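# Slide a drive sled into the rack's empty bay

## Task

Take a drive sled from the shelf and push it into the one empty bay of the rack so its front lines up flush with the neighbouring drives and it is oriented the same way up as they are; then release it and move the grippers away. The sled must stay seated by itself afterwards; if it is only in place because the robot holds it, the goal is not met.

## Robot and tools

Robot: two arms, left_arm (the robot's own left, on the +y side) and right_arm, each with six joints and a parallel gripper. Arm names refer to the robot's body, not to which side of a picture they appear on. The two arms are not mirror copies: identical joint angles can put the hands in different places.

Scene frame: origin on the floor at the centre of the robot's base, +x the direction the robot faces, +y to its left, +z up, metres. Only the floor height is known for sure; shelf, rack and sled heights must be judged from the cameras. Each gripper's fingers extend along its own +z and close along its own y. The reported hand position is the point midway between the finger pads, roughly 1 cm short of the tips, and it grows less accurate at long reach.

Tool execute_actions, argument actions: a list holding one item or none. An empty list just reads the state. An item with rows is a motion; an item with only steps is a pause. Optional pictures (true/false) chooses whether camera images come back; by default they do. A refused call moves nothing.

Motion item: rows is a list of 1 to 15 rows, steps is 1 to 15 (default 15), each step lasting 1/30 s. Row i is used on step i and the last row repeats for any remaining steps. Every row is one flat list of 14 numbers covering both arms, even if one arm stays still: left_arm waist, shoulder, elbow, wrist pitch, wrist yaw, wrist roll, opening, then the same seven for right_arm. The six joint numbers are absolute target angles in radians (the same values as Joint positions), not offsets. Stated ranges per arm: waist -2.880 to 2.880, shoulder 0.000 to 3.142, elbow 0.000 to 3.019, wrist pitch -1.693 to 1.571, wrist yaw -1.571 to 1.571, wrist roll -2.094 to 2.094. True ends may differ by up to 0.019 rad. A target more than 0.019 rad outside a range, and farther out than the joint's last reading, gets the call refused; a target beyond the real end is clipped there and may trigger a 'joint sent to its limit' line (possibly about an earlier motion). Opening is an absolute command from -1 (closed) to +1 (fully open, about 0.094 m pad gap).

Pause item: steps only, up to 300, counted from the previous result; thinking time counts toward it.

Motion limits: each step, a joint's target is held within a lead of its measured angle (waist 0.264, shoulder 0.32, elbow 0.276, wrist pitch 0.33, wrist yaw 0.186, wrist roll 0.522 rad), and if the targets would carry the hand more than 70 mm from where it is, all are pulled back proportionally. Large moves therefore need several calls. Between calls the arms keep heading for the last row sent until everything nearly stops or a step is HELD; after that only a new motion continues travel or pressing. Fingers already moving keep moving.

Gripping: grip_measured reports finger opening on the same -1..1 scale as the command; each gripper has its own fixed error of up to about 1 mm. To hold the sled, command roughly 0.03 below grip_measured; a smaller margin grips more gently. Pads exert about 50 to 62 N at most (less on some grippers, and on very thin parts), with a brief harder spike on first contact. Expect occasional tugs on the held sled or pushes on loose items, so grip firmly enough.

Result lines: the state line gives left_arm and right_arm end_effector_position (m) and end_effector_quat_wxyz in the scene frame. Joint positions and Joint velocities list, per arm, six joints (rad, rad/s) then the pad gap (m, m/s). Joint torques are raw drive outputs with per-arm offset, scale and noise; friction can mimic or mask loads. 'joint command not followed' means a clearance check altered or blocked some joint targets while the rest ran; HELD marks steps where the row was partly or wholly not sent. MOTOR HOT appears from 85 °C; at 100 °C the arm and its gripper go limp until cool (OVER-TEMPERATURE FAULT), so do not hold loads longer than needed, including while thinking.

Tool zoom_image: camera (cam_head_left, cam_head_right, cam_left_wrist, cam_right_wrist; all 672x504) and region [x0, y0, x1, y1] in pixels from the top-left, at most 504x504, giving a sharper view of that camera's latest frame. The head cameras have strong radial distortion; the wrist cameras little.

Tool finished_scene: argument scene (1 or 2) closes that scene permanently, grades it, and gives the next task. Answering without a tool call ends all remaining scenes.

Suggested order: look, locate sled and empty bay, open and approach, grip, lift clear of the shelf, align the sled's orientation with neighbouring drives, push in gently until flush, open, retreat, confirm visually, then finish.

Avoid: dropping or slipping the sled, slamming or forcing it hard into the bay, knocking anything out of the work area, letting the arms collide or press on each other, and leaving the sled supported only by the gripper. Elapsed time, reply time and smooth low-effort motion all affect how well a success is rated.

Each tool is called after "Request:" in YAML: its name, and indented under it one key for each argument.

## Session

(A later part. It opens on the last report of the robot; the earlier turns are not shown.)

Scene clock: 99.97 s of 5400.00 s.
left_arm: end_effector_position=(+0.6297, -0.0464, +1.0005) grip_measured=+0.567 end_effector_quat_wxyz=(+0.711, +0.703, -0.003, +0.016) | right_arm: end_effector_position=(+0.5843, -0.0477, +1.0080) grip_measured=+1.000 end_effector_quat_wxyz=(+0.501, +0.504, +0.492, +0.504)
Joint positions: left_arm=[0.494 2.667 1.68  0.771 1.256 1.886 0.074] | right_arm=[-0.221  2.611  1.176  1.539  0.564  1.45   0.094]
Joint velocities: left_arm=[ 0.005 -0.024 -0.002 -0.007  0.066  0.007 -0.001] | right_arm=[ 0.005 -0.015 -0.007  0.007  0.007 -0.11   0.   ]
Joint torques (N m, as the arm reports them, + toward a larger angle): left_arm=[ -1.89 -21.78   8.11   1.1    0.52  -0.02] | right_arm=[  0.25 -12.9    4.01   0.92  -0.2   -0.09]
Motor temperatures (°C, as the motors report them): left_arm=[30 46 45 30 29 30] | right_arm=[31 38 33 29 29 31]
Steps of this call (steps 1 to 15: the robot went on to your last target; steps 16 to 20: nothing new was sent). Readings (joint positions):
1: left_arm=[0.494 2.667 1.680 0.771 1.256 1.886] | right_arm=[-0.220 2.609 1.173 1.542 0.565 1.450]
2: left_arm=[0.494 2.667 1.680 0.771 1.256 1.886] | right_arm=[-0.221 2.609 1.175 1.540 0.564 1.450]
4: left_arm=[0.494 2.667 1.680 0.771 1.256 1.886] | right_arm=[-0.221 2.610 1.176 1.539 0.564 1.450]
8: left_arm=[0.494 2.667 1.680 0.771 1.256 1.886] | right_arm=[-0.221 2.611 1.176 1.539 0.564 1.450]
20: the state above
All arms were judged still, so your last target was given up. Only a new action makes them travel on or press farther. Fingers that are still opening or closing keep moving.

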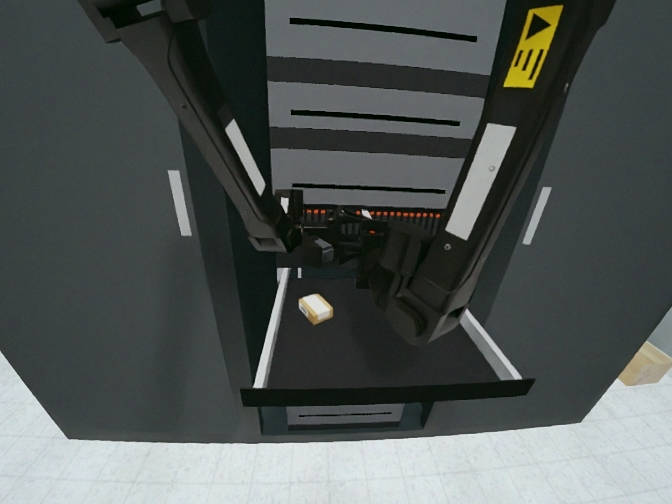

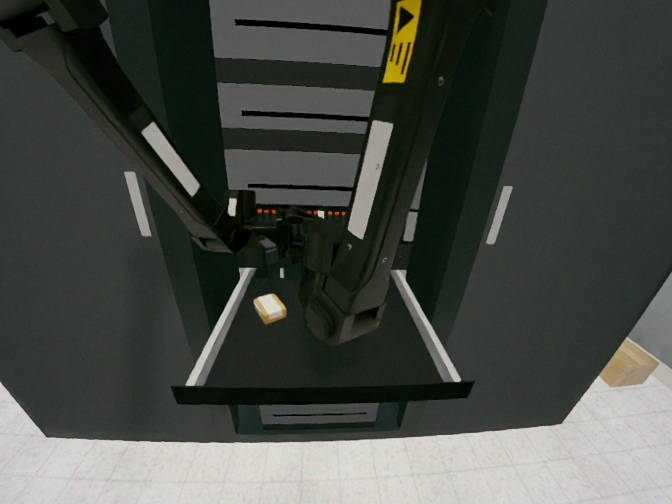

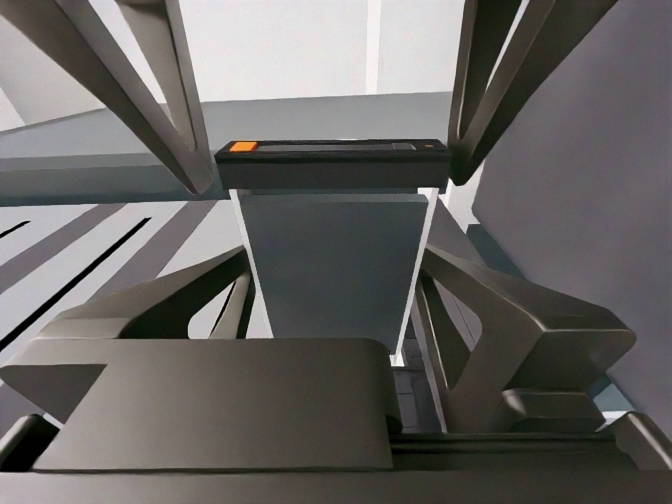

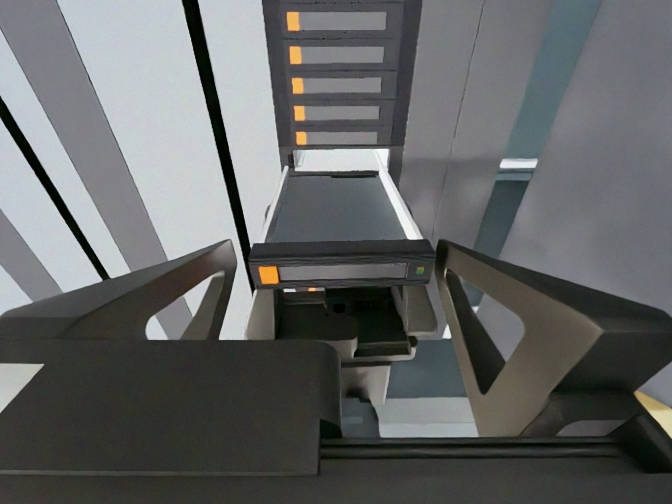

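Request:
execute_actions:
  actions:
    - {"rows": [[0.482,2.666,1.722,0.755,1.26,1.90,0.5,-0.222,2.634,1.197,1.525,0.561,1.46,1.0],[0.482,2.666,1.722,0.755,1.26,1.90,0.5,-0.212,2.635,1.197,1.525,0.561,1.46,1.0],[0.482,2.666,1.722,0.755,1.26,1.90,0.5,-0.208,2.636,1.197,1.525,0.561,1.46,1.0],[0.482,2.666,1.722,0.755,1.26,1.90,0.5,-0.206,2.637,1.197,1.525,0.561,1.46,1.0],[0.482,2.666,1.722,0.755,1.26,1.90,0.5,-0.204,2.638,1.197,1.525,0.561,1.46,1.0],[0.482,2.666,1.722,0.755,1.26,1.90,0.5,-0.202,2.639,1.197,1.525,0.561,1.46,1.0],[0.482,2.666,1.722,0.755,1.26,1.90,0.5,-0.200,2.639,1.197,1.525,0.561,1.46,1.0]], "steps": 15}
  pictures: false

Request:
execute_actions:
  actions:
    - {"steps": 15}

Scene clock: 102.03 s of 5400.00 s.
left_arm: end_effector_position=(+0.6297, -0.0464, +1.0005) grip_measured=+0.567 end_effector_quat_wxyz=(+0.711, +0.703, -0.003, +0.016) | right_arm: end_effector_position=(+0.5815, -0.0468, +1.0027) grip_measured=+1.000 end_effector_quat_wxyz=(+0.499, +0.503, +0.496, +0.502)
Joint positions: left_arm=[0.494 2.667 1.68  0.771 1.256 1.886 0.074] | right_arm=[-0.218  2.62   1.176  1.539  0.564  1.45   0.094]
Joint velocities: left_arm=[-0.005 -0.015 -0.012 -0.002  0.007  0.022 -0.   ] | right_arm=[ 0.005 -0.005 -0.007 -0.002 -0.022  0.007  0.   ]
Joint torques (N m, as the arm reports them, + toward a larger angle): left_arm=[ -2.81 -21.02   8.23   0.99   0.5    0.  ] | right_arm=[  3.32 -12.64   3.97   0.91  -0.2   -0.09]
Motor temperatures (°C, as the motors report them): left_arm=[30 46 45 30 29 30] | right_arm=[31 38 33 29 29 31]
Steps of this call (steps 1 to 47: nothing new was sent; steps 48 to 62: all 15 steps of this action). Readings (joint positions):
48: left_arm=[0.494 2.667 1.680 0.771 1.256 1.886] | right_arm=[-0.221 2.611 1.176 1.539 0.564 1.450]
49: left_arm=[0.494 2.667 1.680 0.771 1.256 1.886] | right_arm=[-0.221 2.611 1.176 1.539 0.564 1.450]
51: left_arm=[0.494 2.667 1.680 0.771 1.256 1.886] | right_arm=[-0.221 2.612 1.176 1.539 0.564 1.450]
55: left_arm=[0.494 2.667 1.680 0.771 1.256 1.886] | right_arm=[-0.220 2.616 1.176 1.539 0.564 1.450]
62: the state above

Scene clock: 102.53 s of 5400.00 s.
left_arm: end_effector_position=(+0.6297, -0.0464, +1.0005) grip_measured=+0.567 end_effector_quat_wxyz=(+0.711, +0.703, -0.003, +0.016) | right_arm: end_effector_position=(+0.5814, -0.0465, +1.0027) grip_measured=+1.000 end_effector_quat_wxyz=(+0.499, +0.503, +0.496, +0.502)
Joint positions: left_arm=[0.494 2.667 1.68  0.771 1.256 1.886 0.074] | right_arm=[-0.218  2.62   1.176  1.539  0.564  1.45   0.094]
Joint velocities: left_arm=[-0.005 -0.005 -0.012 -0.007  0.022 -0.051  0.   ] | right_arm=[-0.015  0.005  0.007  0.017  0.007  0.022  0.   ]
Joint torques (N m, as the arm reports them, + toward a larger angle): left_arm=[ -1.34 -21.7    8.31   1.04   0.53   0.01] | right_arm=[  3.15 -12.98   3.95   0.91  -0.19  -0.1 ]
Motor temperatures (°C, as the motors report them): left_arm=[30 46 45 30 29 30] | right_arm=[31 38 33 29 29 31]
Steps of this call (steps 1 to 15: the robot went on to your last target). Readings (joint positions):
1: left_arm=[0.494 2.667 1.680 0.771 1.256 1.886] | right_arm=[-0.218 2.620 1.176 1.539 0.564 1.450]
2: left_arm=[0.494 2.667 1.680 0.771 1.256 1.886] | right_arm=[-0.218 2.620 1.176 1.539 0.564 1.450]
4: left_arm=[0.494 2.667 1.680 0.771 1.256 1.886] | right_arm=[-0.218 2.620 1.176 1.539 0.564 1.450]
8: left_arm=[0.494 2.667 1.680 0.771 1.256 1.886] | right_arm=[-0.218 2.620 1.176 1.539 0.564 1.450]
15: the state above
All arms were judged still, so your last target was given up. Only a new action makes them travel on or press farther. Fingers that are still opening or closing keep moving.

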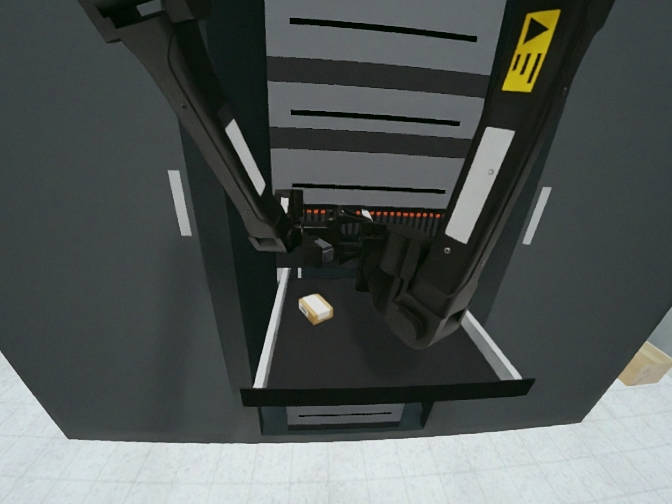

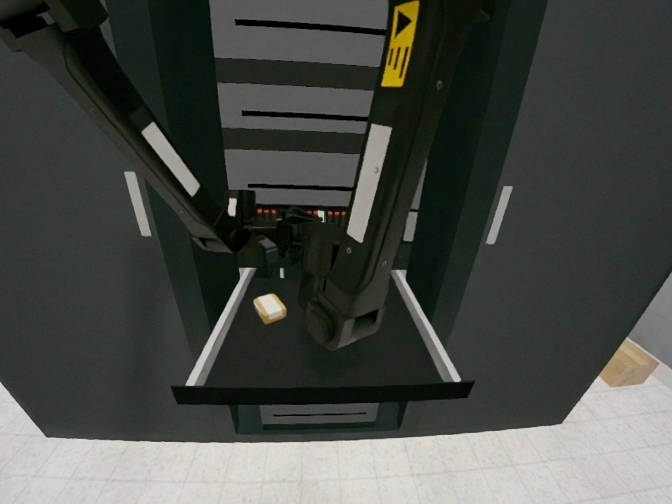

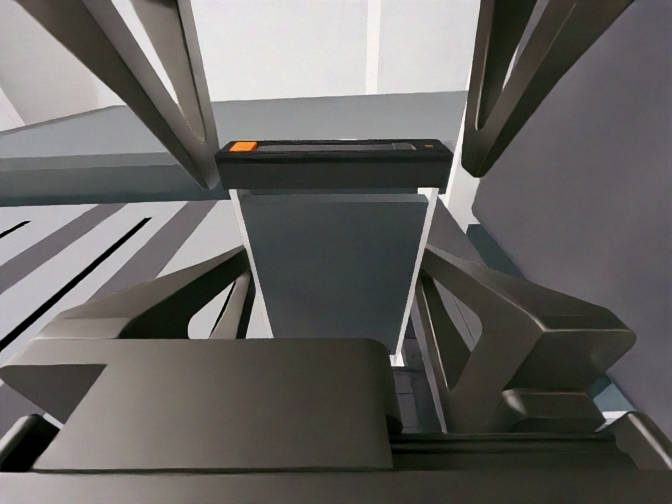

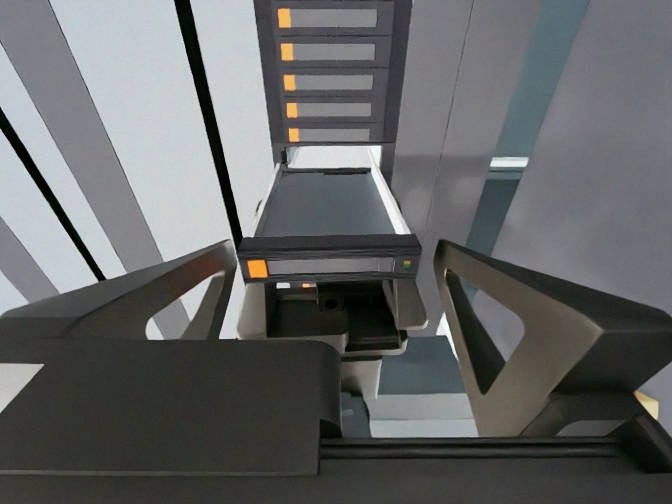

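Request:
zoom_image:
  camera: "cam_right_wrist"
  region: [220, 90, 450, 300]

Region (220, 90, 450, 300) of cam_right_wrist's 672x504 image, scaled by 2.191, with more detail than that image has; it fills the top 460 rows of this view, and the rest is white.

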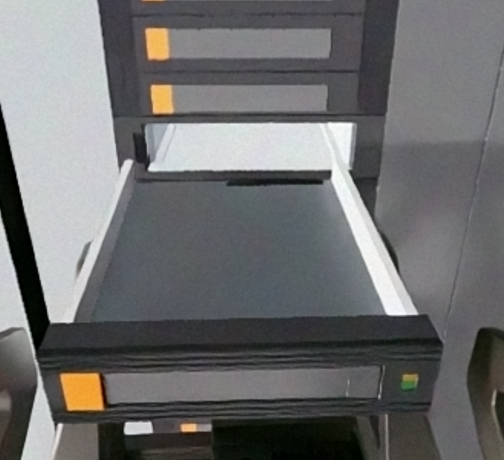

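Request:
execute_actions:
  actions:
    - {"rows": [[0.482,2.666,1.722,0.755,1.26,1.90,0.5,-0.200,2.639,1.199,1.525,0.561,1.46,1.0],[0.482,2.666,1.722,0.755,1.26,1.90,0.5,-0.200,2.639,1.201,1.525,0.561,1.46,1.0],[0.482,2.666,1.722,0.755,1.26,1.90,0.5,-0.200,2.639,1.203,1.525,0.561,1.46,1.0],[0.482,2.666,1.722,0.755,1.26,1.90,0.5,-0.200,2.639,1.205,1.525,0.561,1.46,1.0],[0.482,2.666,1.722,0.755,1.26,1.90,0.5,-0.200,2.639,1.207,1.525,0.561,1.46,1.0],[0.482,2.666,1.722,0.755,1.26,1.90,0.5,-0.200,2.639,1.208,1.525,0.561,1.46,1.0],[0.482,2.666,1.722,0.755,1.26,1.90,0.5,-0.200,2.639,1.208,1.525,0.561,1.46,0.95],[0.482,2.666,1.722,0.755,1.26,1.90,0.5,-0.200,2.639,1.208,1.525,0.561,1.46,0.9],[0.482,2.666,1.722,0.755,1.26,1.90,0.5,-0.200,2.639,1.208,1.525,0.561,1.46,0.85],[0.482,2.666,1.722,0.755,1.26,1.90,0.5,-0.200,2.639,1.208,1.525,0.561,1.46,0.8],[0.482,2.666,1.722,0.755,1.26,1.90,0.5,-0.200,2.639,1.208,1.525,0.561,1.46,0.75]], "steps": 15}
  pictures: false

Request:
execute_actions:
  actions:
    - {"steps": 12}

Scene clock: 108.47 s of 5400.00 s.
left_arm: end_effector_position=(+0.6297, -0.0464, +1.0005) grip_measured=+0.567 end_effector_quat_wxyz=(+0.711, +0.703, -0.003, +0.016) | right_arm: end_effector_position=(+0.5847, -0.0447, +1.0052) grip_measured=+0.753 end_effector_quat_wxyz=(+0.500, +0.503, +0.492, +0.505)
Joint positions: left_arm=[0.494 2.667 1.68  0.771 1.256 1.886 0.074] | right_arm=[-0.218  2.62   1.187  1.539  0.564  1.45   0.082]
Joint velocities: left_arm=[-0.015 -0.005 -0.012 -0.017  0.022 -0.051 -0.001] | right_arm=[-0.005 -0.005 -0.012 -0.002  0.037 -0.007 -0.001]
Joint torques (N m, as the arm reports them, + toward a larger angle): left_arm=[ -2.55 -20.86   8.09   1.01   0.53  -0.02] | right_arm=[  3.01 -12.93   4.13   0.92  -0.2   -0.09]
Motor temperatures (°C, as the motors report them): left_arm=[30 46 45 30 29 30] | right_arm=[31 38 33 28 29 31]
Steps of this call (steps 1 to 90: nothing new was sent; then 2.43 s passed at rest; steps 91 to 105: all 15 steps of this action). Readings (joint positions):
91: left_arm=[0.494 2.667 1.680 0.771 1.256 1.886] | right_arm=[-0.218 2.620 1.176 1.539 0.564 1.450]
92: left_arm=[0.494 2.667 1.680 0.771 1.256 1.886] | right_arm=[-0.218 2.620 1.176 1.539 0.564 1.450]
94: left_arm=[0.494 2.667 1.680 0.771 1.256 1.886] | right_arm=[-0.218 2.620 1.177 1.539 0.564 1.450]
98: left_arm=[0.494 2.667 1.680 0.771 1.256 1.886] | right_arm=[-0.218 2.620 1.184 1.539 0.564 1.450]
105: the state above

Scene clock: 108.87 s of 5400.00 s.
left_arm: end_effector_position=(+0.6297, -0.0464, +1.0005) grip_measured=+0.567 end_effector_quat_wxyz=(+0.711, +0.703, -0.003, +0.016) | right_arm: end_effector_position=(+0.5847, -0.0447, +1.0052) grip_measured=+0.753 end_effector_quat_wxyz=(+0.500, +0.503, +0.492, +0.505)
Joint positions: left_arm=[0.494 2.667 1.68  0.771 1.256 1.886 0.074] | right_arm=[-0.218  2.62   1.187  1.539  0.564  1.45   0.082]
Joint velocities: left_arm=[ 0.005 -0.015 -0.017  0.012 -0.022 -0.066 -0.001] | right_arm=[-0.005  0.005  0.002 -0.017 -0.037  0.022 -0.   ]
Joint torques (N m, as the arm reports them, + toward a larger angle): left_arm=[ -2.54 -21.18   8.28   1.05   0.5   -0.04] | right_arm=[  3.11 -13.19   4.1    0.92  -0.2   -0.09]
Motor temperatures (°C, as the motors report them): left_arm=[30 46 45 30 29 30] | right_arm=[31 38 33 28 29 31]
Steps of this call (steps 1 to 12: the robot went on to your last target). Readings (joint positions):
1: left_arm=[0.494 2.667 1.680 0.771 1.256 1.886] | right_arm=[-0.218 2.620 1.187 1.539 0.564 1.450]
2: left_arm=[0.494 2.667 1.680 0.771 1.256 1.886] | right_arm=[-0.218 2.620 1.187 1.539 0.564 1.450]
4: left_arm=[0.494 2.667 1.680 0.771 1.256 1.886] | right_arm=[-0.218 2.620 1.187 1.539 0.564 1.450]
8: left_arm=[0.494 2.667 1.680 0.771 1.256 1.886] | right_arm=[-0.218 2.620 1.187 1.539 0.564 1.450]
12: the state above

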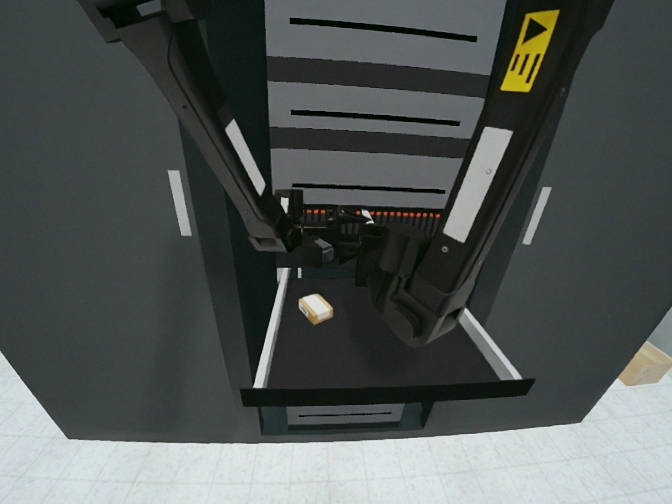

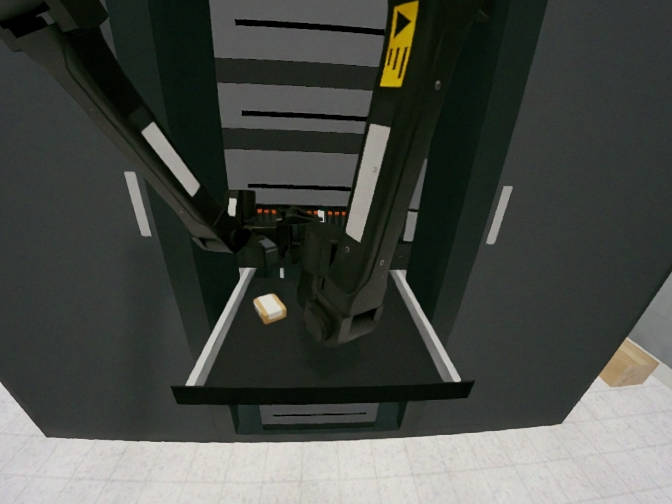

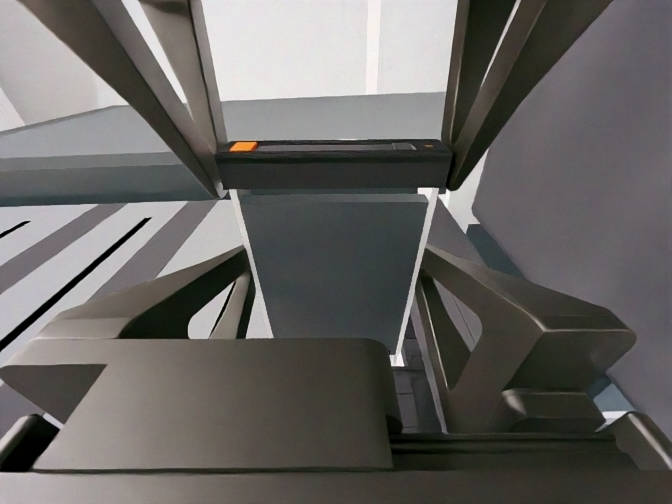

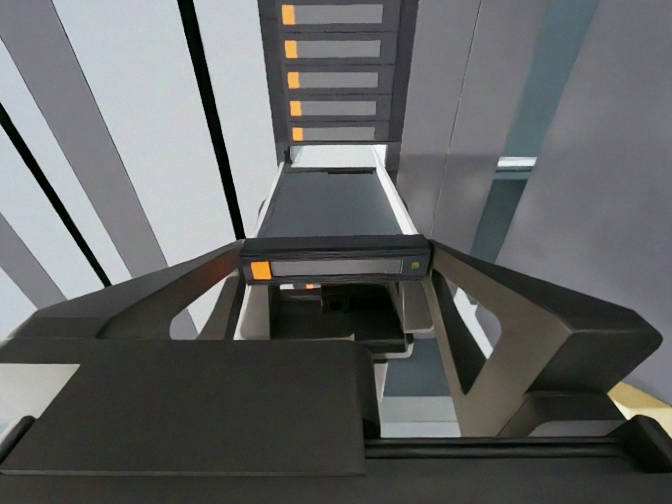

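Request:
execute_actions:
  actions:
    - {"rows": [[0.482,2.666,1.722,0.755,1.26,1.90,0.5,-0.200,2.639,1.208,1.525,0.561,1.46,0.72],[0.482,2.666,1.722,0.755,1.26,1.90,0.5,-0.200,2.639,1.208,1.525,0.561,1.46,0.69],[0.482,2.666,1.722,0.755,1.26,1.90,0.5,-0.200,2.639,1.208,1.525,0.561,1.46,0.67],[0.482,2.666,1.722,0.755,1.26,1.90,0.5,-0.200,2.639,1.208,1.525,0.561,1.46,0.65],[0.482,2.666,1.722,0.755,1.26,1.90,0.5,-0.200,2.639,1.208,1.525,0.561,1.46,0.63],[0.482,2.666,1.722,0.755,1.26,1.90,0.5,-0.200,2.639,1.208,1.525,0.561,1.46,0.61],[0.482,2.666,1.722,0.755,1.26,1.90,0.5,-0.200,2.639,1.208,1.525,0.561,1.46,0.59],[0.482,2.666,1.722,0.755,1.26,1.90,0.5,-0.200,2.639,1.208,1.525,0.561,1.46,0.58]], "steps": 15}
  pictures: false

Scene clock: 110.50 s of 5400.00 s.
left_arm: end_effector_position=(+0.6297, -0.0464, +1.0005) grip_measured=+0.567 end_effector_quat_wxyz=(+0.711, +0.703, -0.003, +0.016) | right_arm: end_effector_position=(+0.5847, -0.0447, +1.0052) grip_measured=+0.640 end_effector_quat_wxyz=(+0.500, +0.503, +0.492, +0.505)
Joint positions: left_arm=[0.494 2.667 1.68  0.771 1.256 1.886 0.074] | right_arm=[-0.218  2.62   1.187  1.539  0.564  1.45   0.077]
Joint velocities: left_arm=[-0.015 -0.015 -0.007  0.002 -0.022 -0.081 -0.   ] | right_arm=[-0.005  0.015 -0.007  0.007  0.007 -0.022  0.   ]
Joint torques (N m, as the arm reports them, + toward a larger angle): left_arm=[ -2.17 -21.22   8.07   1.19   0.5    0.  ] | right_arm=[  3.12 -13.18   4.07   0.94  -0.19  -0.09]
Motor temperatures (°C, as the motors report them): left_arm=[30 46 45 30 29 30] | right_arm=[31 38 33 28 29 31]
Steps of this call (steps 1 to 15: the robot went on to your last target; steps 16 to 34: nothing new was sent; steps 35 to 49: all 15 steps of this action). Readings (joint positions):
35: left_arm=[0.494 2.667 1.680 0.771 1.256 1.886] | right_arm=[-0.218 2.620 1.187 1.539 0.564 1.450]
36: left_arm=[0.494 2.667 1.680 0.771 1.256 1.886] | right_arm=[-0.218 2.620 1.187 1.539 0.564 1.450]
38: left_arm=[0.494 2.667 1.680 0.771 1.256 1.886] | right_arm=[-0.218 2.620 1.187 1.539 0.564 1.450]
42: left_arm=[0.494 2.667 1.680 0.771 1.256 1.886] | right_arm=[-0.218 2.620 1.187 1.539 0.564 1.450]
49: the state above

Request:
execute_actions:
  actions:
    - {"rows": [[0.482,2.666,1.722,0.755,1.26,1.90,0.54,-0.200,2.639,1.208,1.525,0.561,1.46,0.58],[0.482,2.666,1.722,0.755,1.26,1.90,0.56,-0.200,2.639,1.208,1.525,0.561,1.46,0.58],[0.482,2.666,1.722,0.755,1.26,1.90,0.58,-0.200,2.639,1.208,1.525,0.561,1.46,0.58],[0.482,2.666,1.722,0.755,1.26,1.90,0.60,-0.200,2.639,1.208,1.525,0.561,1.46,0.58],[0.482,2.666,1.722,0.755,1.26,1.90,0.63,-0.200,2.639,1.208,1.525,0.561,1.46,0.58],[0.482,2.666,1.722,0.755,1.26,1.90,0.67,-0.200,2.639,1.208,1.525,0.561,1.46,0.58],[0.482,2.666,1.722,0.755,1.26,1.90,0.72,-0.200,2.639,1.208,1.525,0.561,1.46,0.58],[0.482,2.666,1.722,0.755,1.26,1.90,0.8,-0.200,2.639,1.208,1.525,0.561,1.46,0.58],[0.482,2.666,1.722,0.755,1.26,1.90,0.9,-0.200,2.639,1.208,1.525,0.561,1.46,0.58],[0.482,2.666,1.722,0.755,1.26,1.90,1.0,-0.200,2.639,1.208,1.525,0.561,1.46,0.58]], "steps": 15}

Scene clock: 112.23 s of 5400.00 s.
left_arm: end_effector_position=(+0.6308, -0.0470, +1.0018) grip_measured=+1.000 end_effector_quat_wxyz=(+0.711, +0.703, -0.005, +0.018) | right_arm: end_effector_position=(+0.5828, -0.0451, +0.9988) grip_measured=+0.640 end_effector_quat_wxyz=(+0.499, +0.503, +0.498, +0.500)
Joint positions: left_arm=[0.494 2.667 1.683 0.771 1.256 1.887 0.094] | right_arm=[-0.218  2.628  1.187  1.532  0.564  1.45   0.077]
Joint velocities: left_arm=[ 0.005 -0.005 -0.002 -0.007 -0.022  0.066  0.   ] | right_arm=[-0.015  0.005 -0.002 -0.002 -0.022  0.007 -0.   ]
Joint torques (N m, as the arm reports them, + toward a larger angle): left_arm=[ -2.54 -21.28   8.08   0.97   0.49  -0.03] | right_arm=[  3.16 -13.67   3.98   1.16  -0.19  -0.1 ]
Motor temperatures (°C, as the motors report them): left_arm=[30 46 45 30 29 30] | right_arm=[31 38 33 28 29 31]
Steps of this call (steps 1 to 15: the robot went on to your last target; steps 16 to 37: nothing new was sent; steps 38 to 52: all 15 steps of this action). Readings (joint positions):
38: left_arm=[0.494 2.667 1.680 0.771 1.256 1.886] | right_arm=[-0.218 2.620 1.187 1.539 0.564 1.450]
39: left_arm=[0.494 2.667 1.680 0.771 1.256 1.886] | right_arm=[-0.218 2.620 1.187 1.539 0.564 1.450]
41: left_arm=[0.494 2.667 1.680 0.771 1.256 1.886] | right_arm=[-0.218 2.620 1.187 1.539 0.564 1.450]
45: left_arm=[0.494 2.667 1.681 0.771 1.256 1.887] | right_arm=[-0.218 2.622 1.187 1.535 0.564 1.450]
52: the state above

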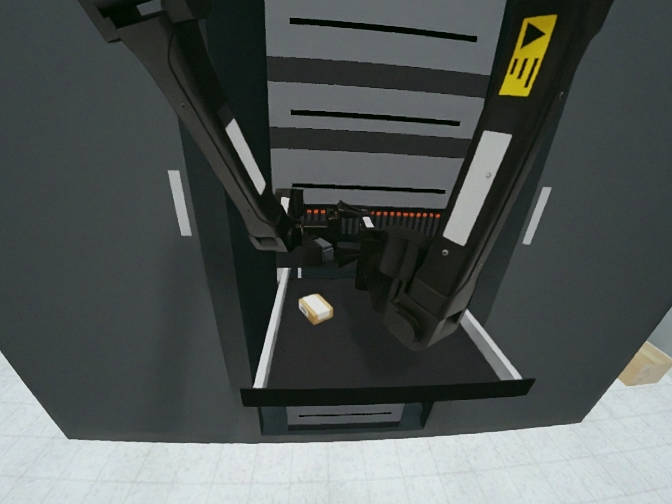

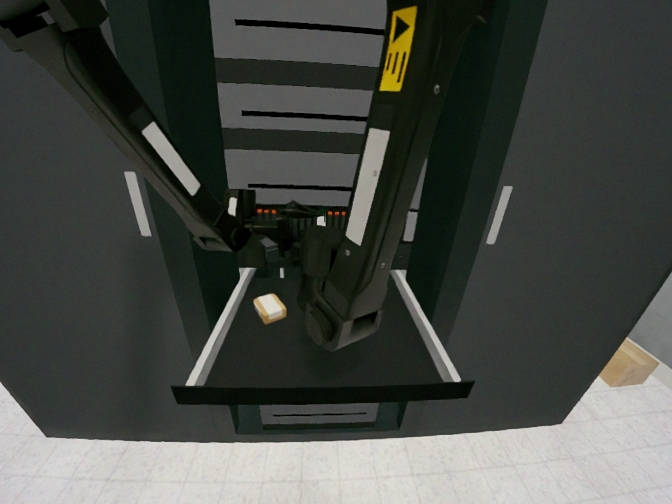

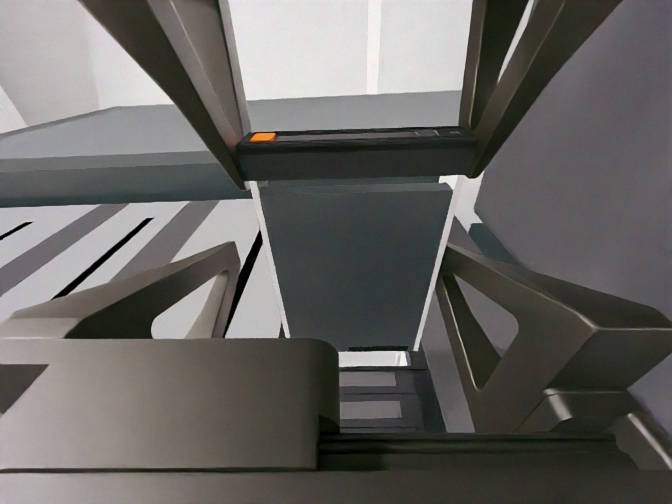

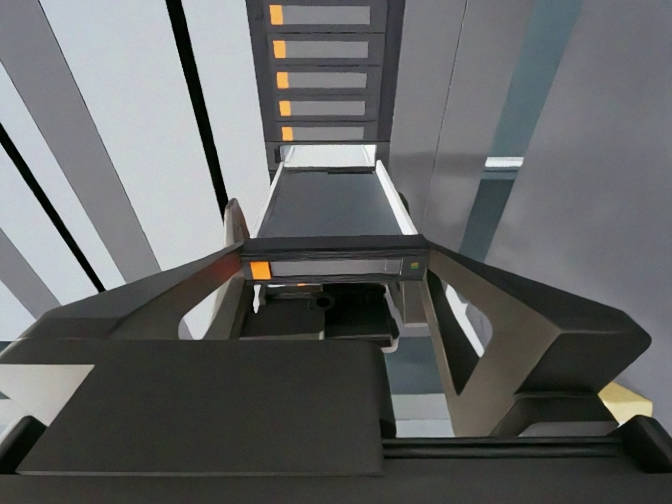

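Request:
execute_actions:
  actions:
    - {"rows": [[0.494,2.666,1.676,0.771,1.26,1.89,1.0,-0.200,2.639,1.208,1.525,0.561,1.46,0.58],[0.500,2.666,1.672,0.775,1.26,1.89,1.0,-0.200,2.639,1.208,1.525,0.561,1.46,0.58],[0.504,2.666,1.668,0.778,1.26,1.89,1.0,-0.200,2.639,1.208,1.525,0.561,1.46,0.58],[0.506,2.666,1.664,0.781,1.26,1.89,1.0,-0.200,2.639,1.208,1.525,0.561,1.46,0.58],[0.508,2.666,1.660,0.784,1.26,1.89,1.0,-0.200,2.639,1.208,1.525,0.561,1.46,0.58],[0.512,2.666,1.656,0.788,1.262,1.89,1.0,-0.200,2.639,1.208,1.525,0.561,1.46,0.58],[0.518,2.665,1.653,0.792,1.266,1.89,1.0,-0.200,2.639,1.208,1.525,0.561,1.46,0.58],[0.524,2.664,1.650,0.796,1.272,1.89,1.0,-0.200,2.639,1.208,1.525,0.561,1.46,0.58],[0.530,2.663,1.647,0.800,1.278,1.89,1.0,-0.200,2.639,1.208,1.525,0.561,1.46,0.58],[0.536,2.662,1.644,0.804,1.284,1.89,1.0,-0.200,2.639,1.208,1.525,0.561,1.46,0.58],[0.542,2.661,1.641,0.808,1.290,1.89,1.0,-0.200,2.639,1.208,1.525,0.561,1.46,0.58],[0.548,2.660,1.638,0.812,1.296,1.89,1.0,-0.200,2.639,1.208,1.525,0.561,1.46,0.58],[0.554,2.659,1.635,0.816,1.302,1.89,1.0,-0.200,2.639,1.208,1.525,0.561,1.46,0.58],[0.560,2.658,1.632,0.820,1.308,1.89,1.0,-0.200,2.639,1.208,1.525,0.561,1.46,0.58],[0.566,2.657,1.629,0.824,1.314,1.89,1.0,-0.200,2.639,1.208,1.525,0.561,1.46,0.58]], "steps": 15}
  pictures: false

Request:
execute_actions:
  actions:
    - {"rows": [[0.572,2.656,1.626,0.828,1.320,1.89,1.0,-0.200,2.639,1.208,1.525,0.561,1.46,0.58],[0.578,2.655,1.623,0.832,1.326,1.89,1.0,-0.200,2.639,1.208,1.525,0.561,1.46,0.58],[0.584,2.654,1.620,0.836,1.332,1.89,1.0,-0.200,2.639,1.208,1.525,0.561,1.46,0.58],[0.590,2.653,1.617,0.840,1.338,1.89,1.0,-0.200,2.639,1.208,1.525,0.561,1.46,0.58],[0.596,2.652,1.614,0.844,1.344,1.89,1.0,-0.200,2.639,1.208,1.525,0.561,1.46,0.58],[0.602,2.651,1.611,0.847,1.350,1.89,1.0,-0.200,2.639,1.208,1.525,0.561,1.46,0.58],[0.608,2.650,1.608,0.850,1.356,1.89,1.0,-0.200,2.639,1.208,1.525,0.561,1.46,0.58],[0.614,2.650,1.606,0.852,1.362,1.89,1.0,-0.200,2.639,1.208,1.525,0.561,1.46,0.58],[0.620,2.650,1.604,0.854,1.368,1.89,1.0,-0.200,2.639,1.208,1.525,0.561,1.46,0.58],[0.625,2.650,1.603,0.855,1.374,1.89,1.0,-0.200,2.639,1.208,1.525,0.561,1.46,0.58],[0.630,2.650,1.602,0.855,1.380,1.89,1.0,-0.200,2.639,1.208,1.525,0.561,1.46,0.58]], "steps": 15}
  pictures: false

Request:
execute_actions:
  actions:
    - {"steps": 15}

Scene clock: 117.03 s of 5400.00 s.
left_arm: end_effector_position=(+0.6200, -0.0154, +0.9872) grip_measured=+1.000 end_effector_quat_wxyz=(+0.712, +0.702, +0.006, +0.003) | right_arm: end_effector_position=(+0.5828, -0.0451, +0.9988) grip_measured=+0.640 end_effector_quat_wxyz=(+0.499, +0.503, +0.498, +0.500)
Joint positions: left_arm=[0.538 2.667 1.632 0.786 1.304 1.887 0.094] | right_arm=[-0.218  2.628  1.187  1.532  0.564  1.45   0.077]
Joint velocities: left_arm=[ 0.23  -0.005 -0.056  0.12   0.095  0.022  0.   ] | right_arm=[ 0.005 -0.005  0.007  0.012  0.022 -0.022  0.   ]
Joint torques (N m, as the arm reports them, + toward a larger angle): left_arm=[ -0.97 -21.42   4.74   2.52   0.53  -0.14] | right_arm=[  3.12 -13.68   3.98   1.21  -0.19  -0.09]
Motor temperatures (°C, as the motors report them): left_arm=[30 46 45 30 29 30] | right_arm=[31 38 33 28 29 31]
Steps of this call (steps 1 to 15: the robot went on to your last target; steps 16 to 90: nothing new was sent; then 1.30 s passed at rest; steps 91 to 105: all 15 steps of this action). Readings (joint positions):
91: left_arm=[0.494 2.667 1.682 0.771 1.256 1.887] | right_arm=[-0.218 2.628 1.187 1.532 0.564 1.450]
92: left_arm=[0.494 2.667 1.680 0.771 1.256 1.887] | right_arm=[-0.218 2.628 1.187 1.532 0.564 1.450]
94: left_arm=[0.494 2.667 1.673 0.771 1.256 1.887] | right_arm=[-0.218 2.628 1.187 1.532 0.564 1.450]
98: left_arm=[0.499 2.667 1.653 0.771 1.264 1.887] | right_arm=[-0.218 2.628 1.187 1.532 0.564 1.450]
105: the state above

Scene clock: 117.53 s of 5400.00 s.
left_arm: end_effector_position=(+0.6261, +0.0252, +0.9815) grip_measured=+1.000 end_effector_quat_wxyz=(+0.715, +0.699, +0.015, +0.012) | right_arm: end_effector_position=(+0.5828, -0.0451, +0.9988) grip_measured=+0.640 end_effector_quat_wxyz=(+0.499, +0.503, +0.498, +0.500)
Joint positions: left_arm=[0.599 2.667 1.612 0.811 1.342 1.887 0.094] | right_arm=[-0.218  2.628  1.187  1.532  0.564  1.45   0.077]
Joint velocities: left_arm=[-0.034  0.005 -0.012  0.002 -0.022 -0.007  0.   ] | right_arm=[-0.015 -0.005 -0.012 -0.007  0.037  0.037  0.001]
Joint torques (N m, as the arm reports them, + toward a larger angle): left_arm=[ -1.77 -20.17   4.84   1.41   0.25  -0.12] | right_arm=[  3.17 -13.6    3.99   1.2   -0.19  -0.09]
Motor temperatures (°C, as the motors report them): left_arm=[30 46 45 30 29 30] | right_arm=[31 38 33 28 29 31]
A step of this action was HELD (marked below), so the robot has no last target. An arm can still carry out its HELD step.
Steps of this call (steps 1 to 15: all 15 steps of this action). Readings (joint positions):
1: left_arm=[0.546 2.667 1.630 0.790 1.311 1.887] | right_arm=[-0.218 2.628 1.187 1.532 0.564 1.450]
2: left_arm=[0.555 2.667 1.627 0.794 1.317 1.887] | right_arm=[-0.218 2.628 1.187 1.532 0.564 1.450]
4: left_arm=[0.572 2.667 1.622 0.802 1.329 1.887] | right_arm=[-0.218 2.628 1.187 1.532 0.564 1.450]
7: left_arm=[0.594 2.667 1.613 0.811 1.342 1.887] | right_arm=[-0.218 2.628 1.187 1.532 0.564 1.450] HELD
8: left_arm=[0.599 2.667 1.612 0.811 1.342 1.887] | right_arm=[-0.218 2.628 1.187 1.532 0.564 1.450] HELD
9: left_arm=[0.602 2.667 1.612 0.811 1.342 1.887] | right_arm=[-0.218 2.628 1.187 1.532 0.564 1.450] HELD
10: left_arm=[0.604 2.667 1.612 0.811 1.342 1.887] | right_arm=[-0.218 2.628 1.187 1.532 0.564 1.450] HELD
11: left_arm=[0.604 2.667 1.612 0.811 1.342 1.887] | right_arm=[-0.218 2.628 1.187 1.532 0.564 1.450] HELD
12: left_arm=[0.603 2.667 1.612 0.811 1.342 1.887] | right_arm=[-0.218 2.628 1.187 1.532 0.564 1.450] HELD
13: left_arm=[0.602 2.667 1.612 0.811 1.342 1.887] | right_arm=[-0.218 2.628 1.187 1.532 0.564 1.450] HELD
14: left_arm=[0.601 2.667 1.612 0.811 1.342 1.887] | right_arm=[-0.218 2.628 1.187 1.532 0.564 1.450] HELD
15: the state above HELD
joint command not followed: on one or more control steps a check withheld the commanded joint targets of the left arm, and it was not sent them on those steps. On the call's last step the targets were still withheld.
cause: the commanded joint targets would bring two parts of the arm too close to each other (its wrist (the part past joint 4) and its wrist camera, with joints 5 (wrist yaw) and 6 (wrist roll) between them); next, command targets that bring no two parts of the arm closer together.

Scene clock: 118.03 s of 5400.00 s.
left_arm: end_effector_position=(+0.6252, +0.0232, +0.9817) grip_measured=+1.000 end_effector_quat_wxyz=(+0.715, +0.699, +0.014, +0.011) | right_arm: end_effector_position=(+0.5828, -0.0451, +0.9988) grip_measured=+0.640 end_effector_quat_wxyz=(+0.499, +0.503, +0.498, +0.500)
Joint positions: left_arm=[0.596 2.667 1.612 0.811 1.342 1.887 0.094] | right_arm=[-0.218  2.628  1.187  1.532  0.564  1.45   0.077]
Joint velocities: left_arm=[-0.015  0.005 -0.002  0.002 -0.037 -0.022  0.   ] | right_arm=[-0.005  0.005  0.002  0.002 -0.022 -0.051 -0.001]
Joint torques (N m, as the arm reports them, + toward a larger angle): left_arm=[ -1.72 -20.54   4.84   1.51   0.31  -0.18] | right_arm=[  3.17 -13.66   3.99   1.2   -0.19  -0.09]
Motor temperatures (°C, as the motors report them): left_arm=[30 46 45 30 29 30] | right_arm=[31 38 33 28 29 31]
Steps of this call (steps 1 to 15: nothing new was sent). Readings (joint positions):
1: left_arm=[0.599 2.667 1.612 0.811 1.342 1.887] | right_arm=[-0.218 2.628 1.187 1.532 0.564 1.450]
2: left_arm=[0.598 2.667 1.612 0.811 1.342 1.887] | right_arm=[-0.218 2.628 1.187 1.532 0.564 1.450]
4: left_arm=[0.597 2.667 1.612 0.811 1.342 1.887] | right_arm=[-0.218 2.628 1.187 1.532 0.564 1.450]
8: left_arm=[0.596 2.667 1.612 0.811 1.342 1.887] | right_arm=[-0.218 2.628 1.187 1.532 0.564 1.450]
15: the state above

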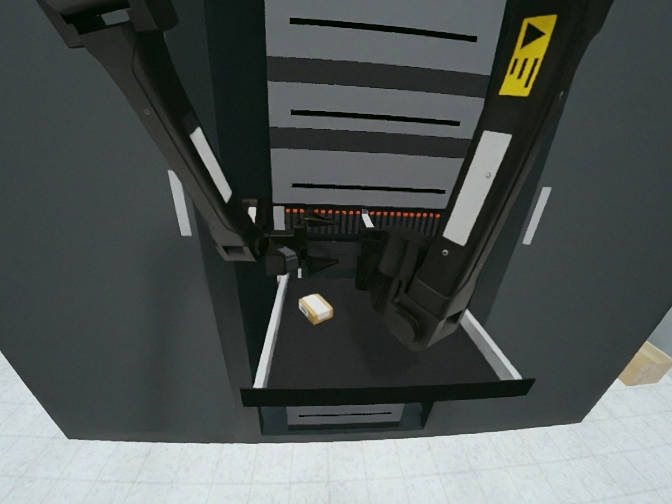

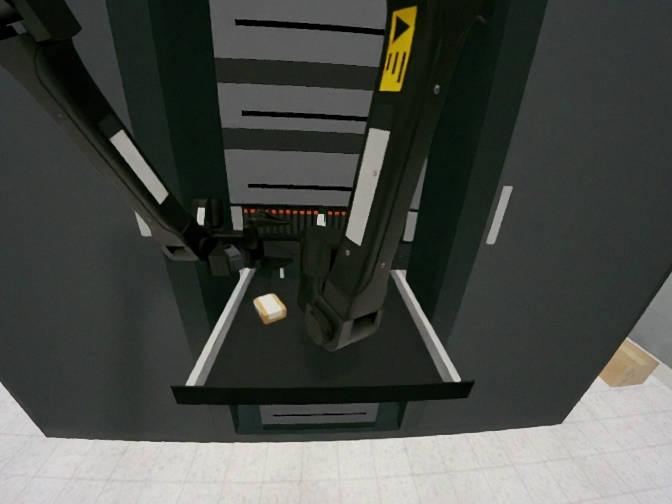

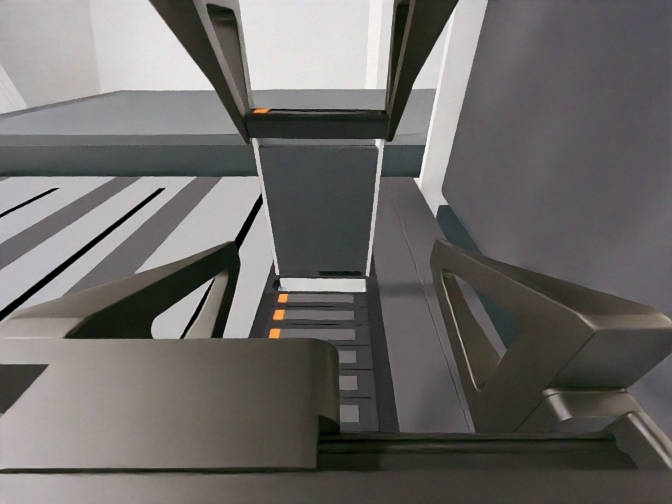

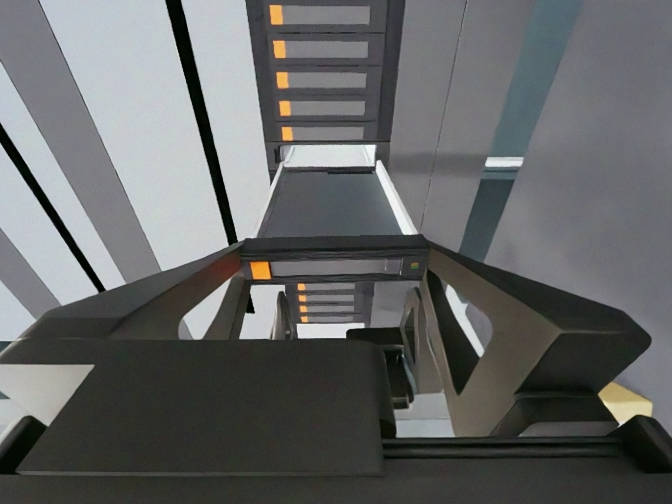

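Request:
zoom_image:
  camera: "cam_right_wrist"
  region: [230, 90, 440, 260]

Request:
zoom_image:
  camera: "cam_left_wrist"
  region: [230, 180, 420, 340]

Region (230, 90, 440, 260) of cam_right_wrist's 672x504 image, scaled by 2.400, with more detail than that image has; it fills the top 408 rows of this view, and the rest is white.

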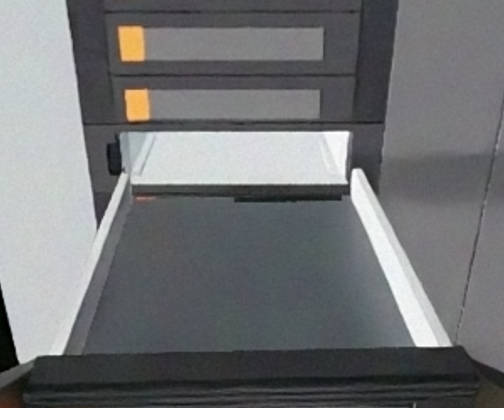

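Region (230, 180, 420, 340) of cam_left_wrist's 672x504 image, scaled by 2.653, with more detail than that image has; it fills the top 424 rows of this view, and the rest is white.

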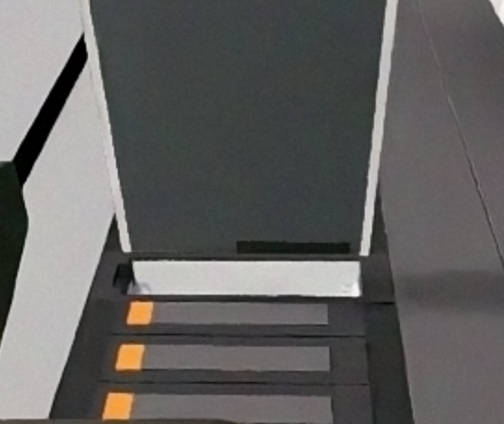

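Request:
zoom_image:
  camera: "cam_right_wrist"
  region: [265, 125, 395, 195]

Region (265, 125, 395, 195) of cam_right_wrist's 672x504 image, scaled by 3.877, with more detail than that image has; it fills the top 271 rows of this view, and the rest is white.

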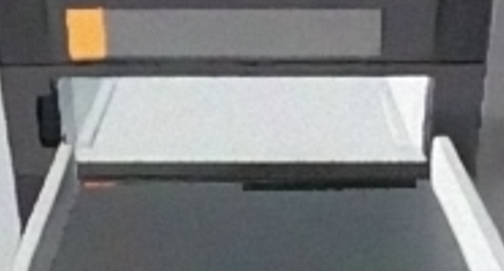

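Request:
execute_actions:
  actions:
    - {"rows": [[0.596,2.667,1.612,0.811,1.342,1.887,1.0,-0.220,2.622,1.208,1.523,0.560,1.46,0.58],[0.596,2.667,1.612,0.811,1.342,1.887,1.0,-0.230,2.612,1.209,1.520,0.559,1.46,0.58],[0.596,2.667,1.612,0.811,1.342,1.887,1.0,-0.233,2.609,1.209,1.517,0.557,1.46,0.58],[0.596,2.667,1.612,0.811,1.342,1.887,1.0,-0.235,2.607,1.210,1.514,0.555,1.46,0.58],[0.596,2.667,1.612,0.811,1.342,1.887,1.0,-0.237,2.605,1.210,1.511,0.553,1.46,0.58],[0.596,2.667,1.612,0.811,1.342,1.887,1.0,-0.239,2.603,1.211,1.508,0.551,1.46,0.58],[0.596,2.667,1.612,0.811,1.342,1.887,1.0,-0.241,2.601,1.211,1.505,0.549,1.46,0.58],[0.596,2.667,1.612,0.811,1.342,1.887,1.0,-0.243,2.599,1.212,1.502,0.547,1.46,0.58],[0.596,2.667,1.612,0.811,1.342,1.887,1.0,-0.245,2.597,1.212,1.499,0.545,1.46,0.58],[0.596,2.667,1.612,0.811,1.342,1.887,1.0,-0.247,2.595,1.213,1.496,0.543,1.46,0.58],[0.596,2.667,1.612,0.811,1.342,1.887,1.0,-0.249,2.593,1.213,1.493,0.541,1.46,0.58],[0.596,2.667,1.612,0.811,1.342,1.887,1.0,-0.251,2.591,1.214,1.491,0.540,1.46,0.58],[0.596,2.667,1.612,0.811,1.342,1.887,1.0,-0.253,2.590,1.214,1.489,0.539,1.46,0.58],[0.596,2.667,1.612,0.811,1.342,1.887,1.0,-0.254,2.589,1.214,1.488,0.538,1.46,0.58],[0.596,2.667,1.612,0.811,1.342,1.887,1.0,-0.255,2.589,1.214,1.487,0.538,1.46,0.58]], "steps": 15}
  pictures: false

Request:
execute_actions:
  actions:
    - {"steps": 20}

Scene clock: 127.63 s of 5400.00 s.
left_arm: end_effector_position=(+0.6252, +0.0232, +0.9817) grip_measured=+1.000 end_effector_quat_wxyz=(+0.715, +0.699, +0.014, +0.011) | right_arm: end_effector_position=(+0.5882, -0.0505, +0.9928) grip_measured=+0.640 end_effector_quat_wxyz=(+0.495, +0.503, +0.510, +0.492)
Joint positions: left_arm=[0.596 2.667 1.612 0.811 1.342 1.887 0.094] | right_arm=[-0.235  2.624  1.187  1.497  0.542  1.45   0.077]
Joint velocities: left_arm=[-0.005 -0.005 -0.002 -0.017  0.037 -0.007  0.   ] | right_arm=[-0.083 -0.044 -0.027 -0.042 -0.095  0.007  0.001]
Joint torques (N m, as the arm reports them, + toward a larger angle): left_arm=[ -1.22 -20.3    4.64   1.46   0.36  -0.09] | right_arm=[  0.38 -16.6    4.43   1.24  -0.19  -0.1 ]
Motor temperatures (°C, as the motors report them): left_arm=[30 46 44 30 29 30] | right_arm=[31 38 33 28 29 31]
Steps of this call (steps 1 to 90: nothing new was sent; then 6.10 s passed at rest; steps 91 to 105: all 15 steps of this action). Readings (joint positions):
91: left_arm=[0.596 2.667 1.612 0.811 1.342 1.887] | right_arm=[-0.218 2.628 1.187 1.532 0.564 1.450]
92: left_arm=[0.596 2.667 1.612 0.811 1.342 1.887] | right_arm=[-0.218 2.628 1.187 1.532 0.563 1.450]
94: left_arm=[0.596 2.667 1.612 0.811 1.342 1.887] | right_arm=[-0.218 2.628 1.187 1.527 0.560 1.450]
98: left_arm=[0.596 2.667 1.612 0.811 1.342 1.887] | right_arm=[-0.220 2.628 1.187 1.516 0.552 1.450]
105: the state above

Scene clock: 128.30 s of 5400.00 s.
left_arm: end_effector_position=(+0.6252, +0.0232, +0.9817) grip_measured=+1.000 end_effector_quat_wxyz=(+0.715, +0.699, +0.014, +0.011) | right_arm: end_effector_position=(+0.5918, -0.0543, +0.9961) grip_measured=+0.640 end_effector_quat_wxyz=(+0.497, +0.505, +0.507, +0.491)
Joint positions: left_arm=[0.596 2.667 1.612 0.811 1.342 1.887 0.094] | right_arm=[-0.242  2.617  1.187  1.495  0.542  1.45   0.077]
Joint velocities: left_arm=[-0.015  0.005 -0.007 -0.022 -0.007 -0.007  0.   ] | right_arm=[-0.015 -0.005  0.027  0.012 -0.081 -0.022 -0.   ]
Joint torques (N m, as the arm reports them, + toward a larger angle): left_arm=[ -1.17 -20.57   4.66   1.58   0.35  -0.14] | right_arm=[  0.06 -15.99   4.51   1.19  -0.21  -0.09]
Motor temperatures (°C, as the motors report them): left_arm=[30 46 44 30 29 30] | right_arm=[31 38 33 28 29 31]
Steps of this call (steps 1 to 15: the robot went on to your last target; steps 16 to 20: nothing new was sent). Readings (joint positions):
1: left_arm=[0.596 2.667 1.612 0.811 1.342 1.887] | right_arm=[-0.237 2.623 1.187 1.496 0.542 1.450]
2: left_arm=[0.596 2.667 1.612 0.811 1.342 1.887] | right_arm=[-0.239 2.622 1.187 1.495 0.542 1.450]
4: left_arm=[0.596 2.667 1.612 0.811 1.342 1.887] | right_arm=[-0.242 2.619 1.187 1.495 0.542 1.450]
8: left_arm=[0.596 2.667 1.612 0.811 1.342 1.887] | right_arm=[-0.242 2.617 1.187 1.495 0.542 1.450]
20: the state above
All arms were judged still, so your last target was given up. Only a new action makes them travel on or press farther. Fingers that are still opening or closing keep moving.

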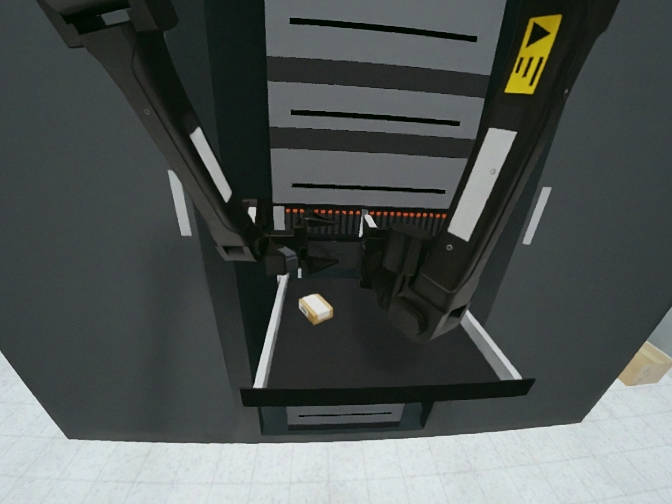

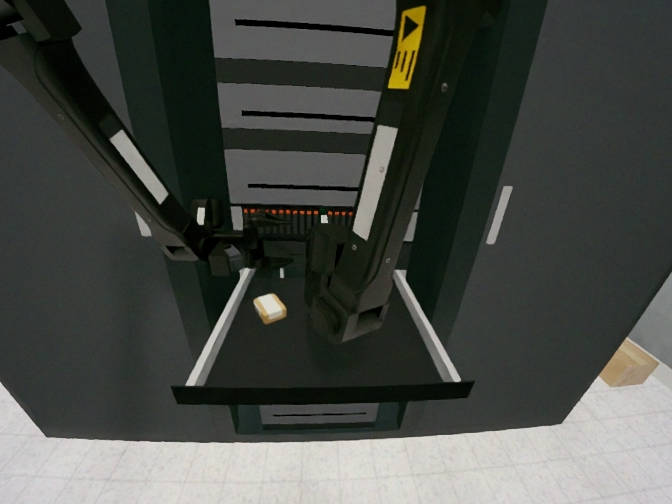

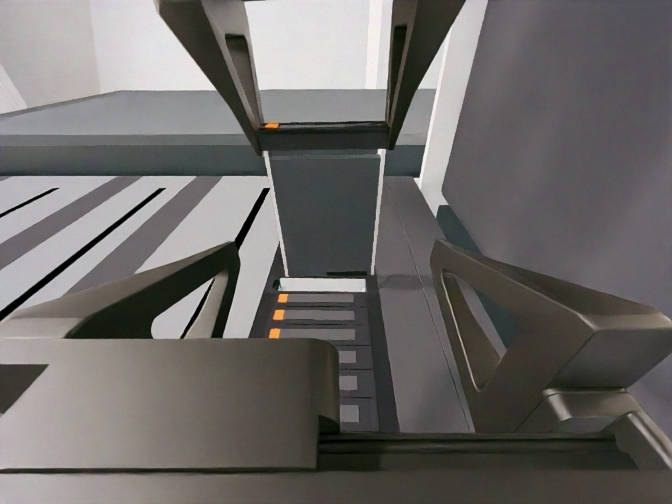

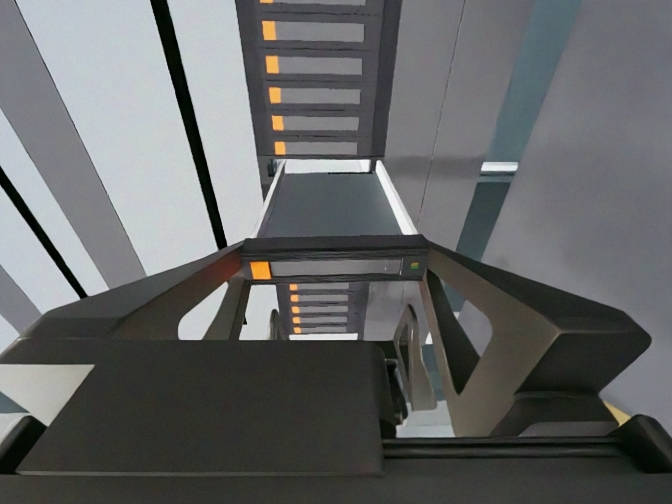

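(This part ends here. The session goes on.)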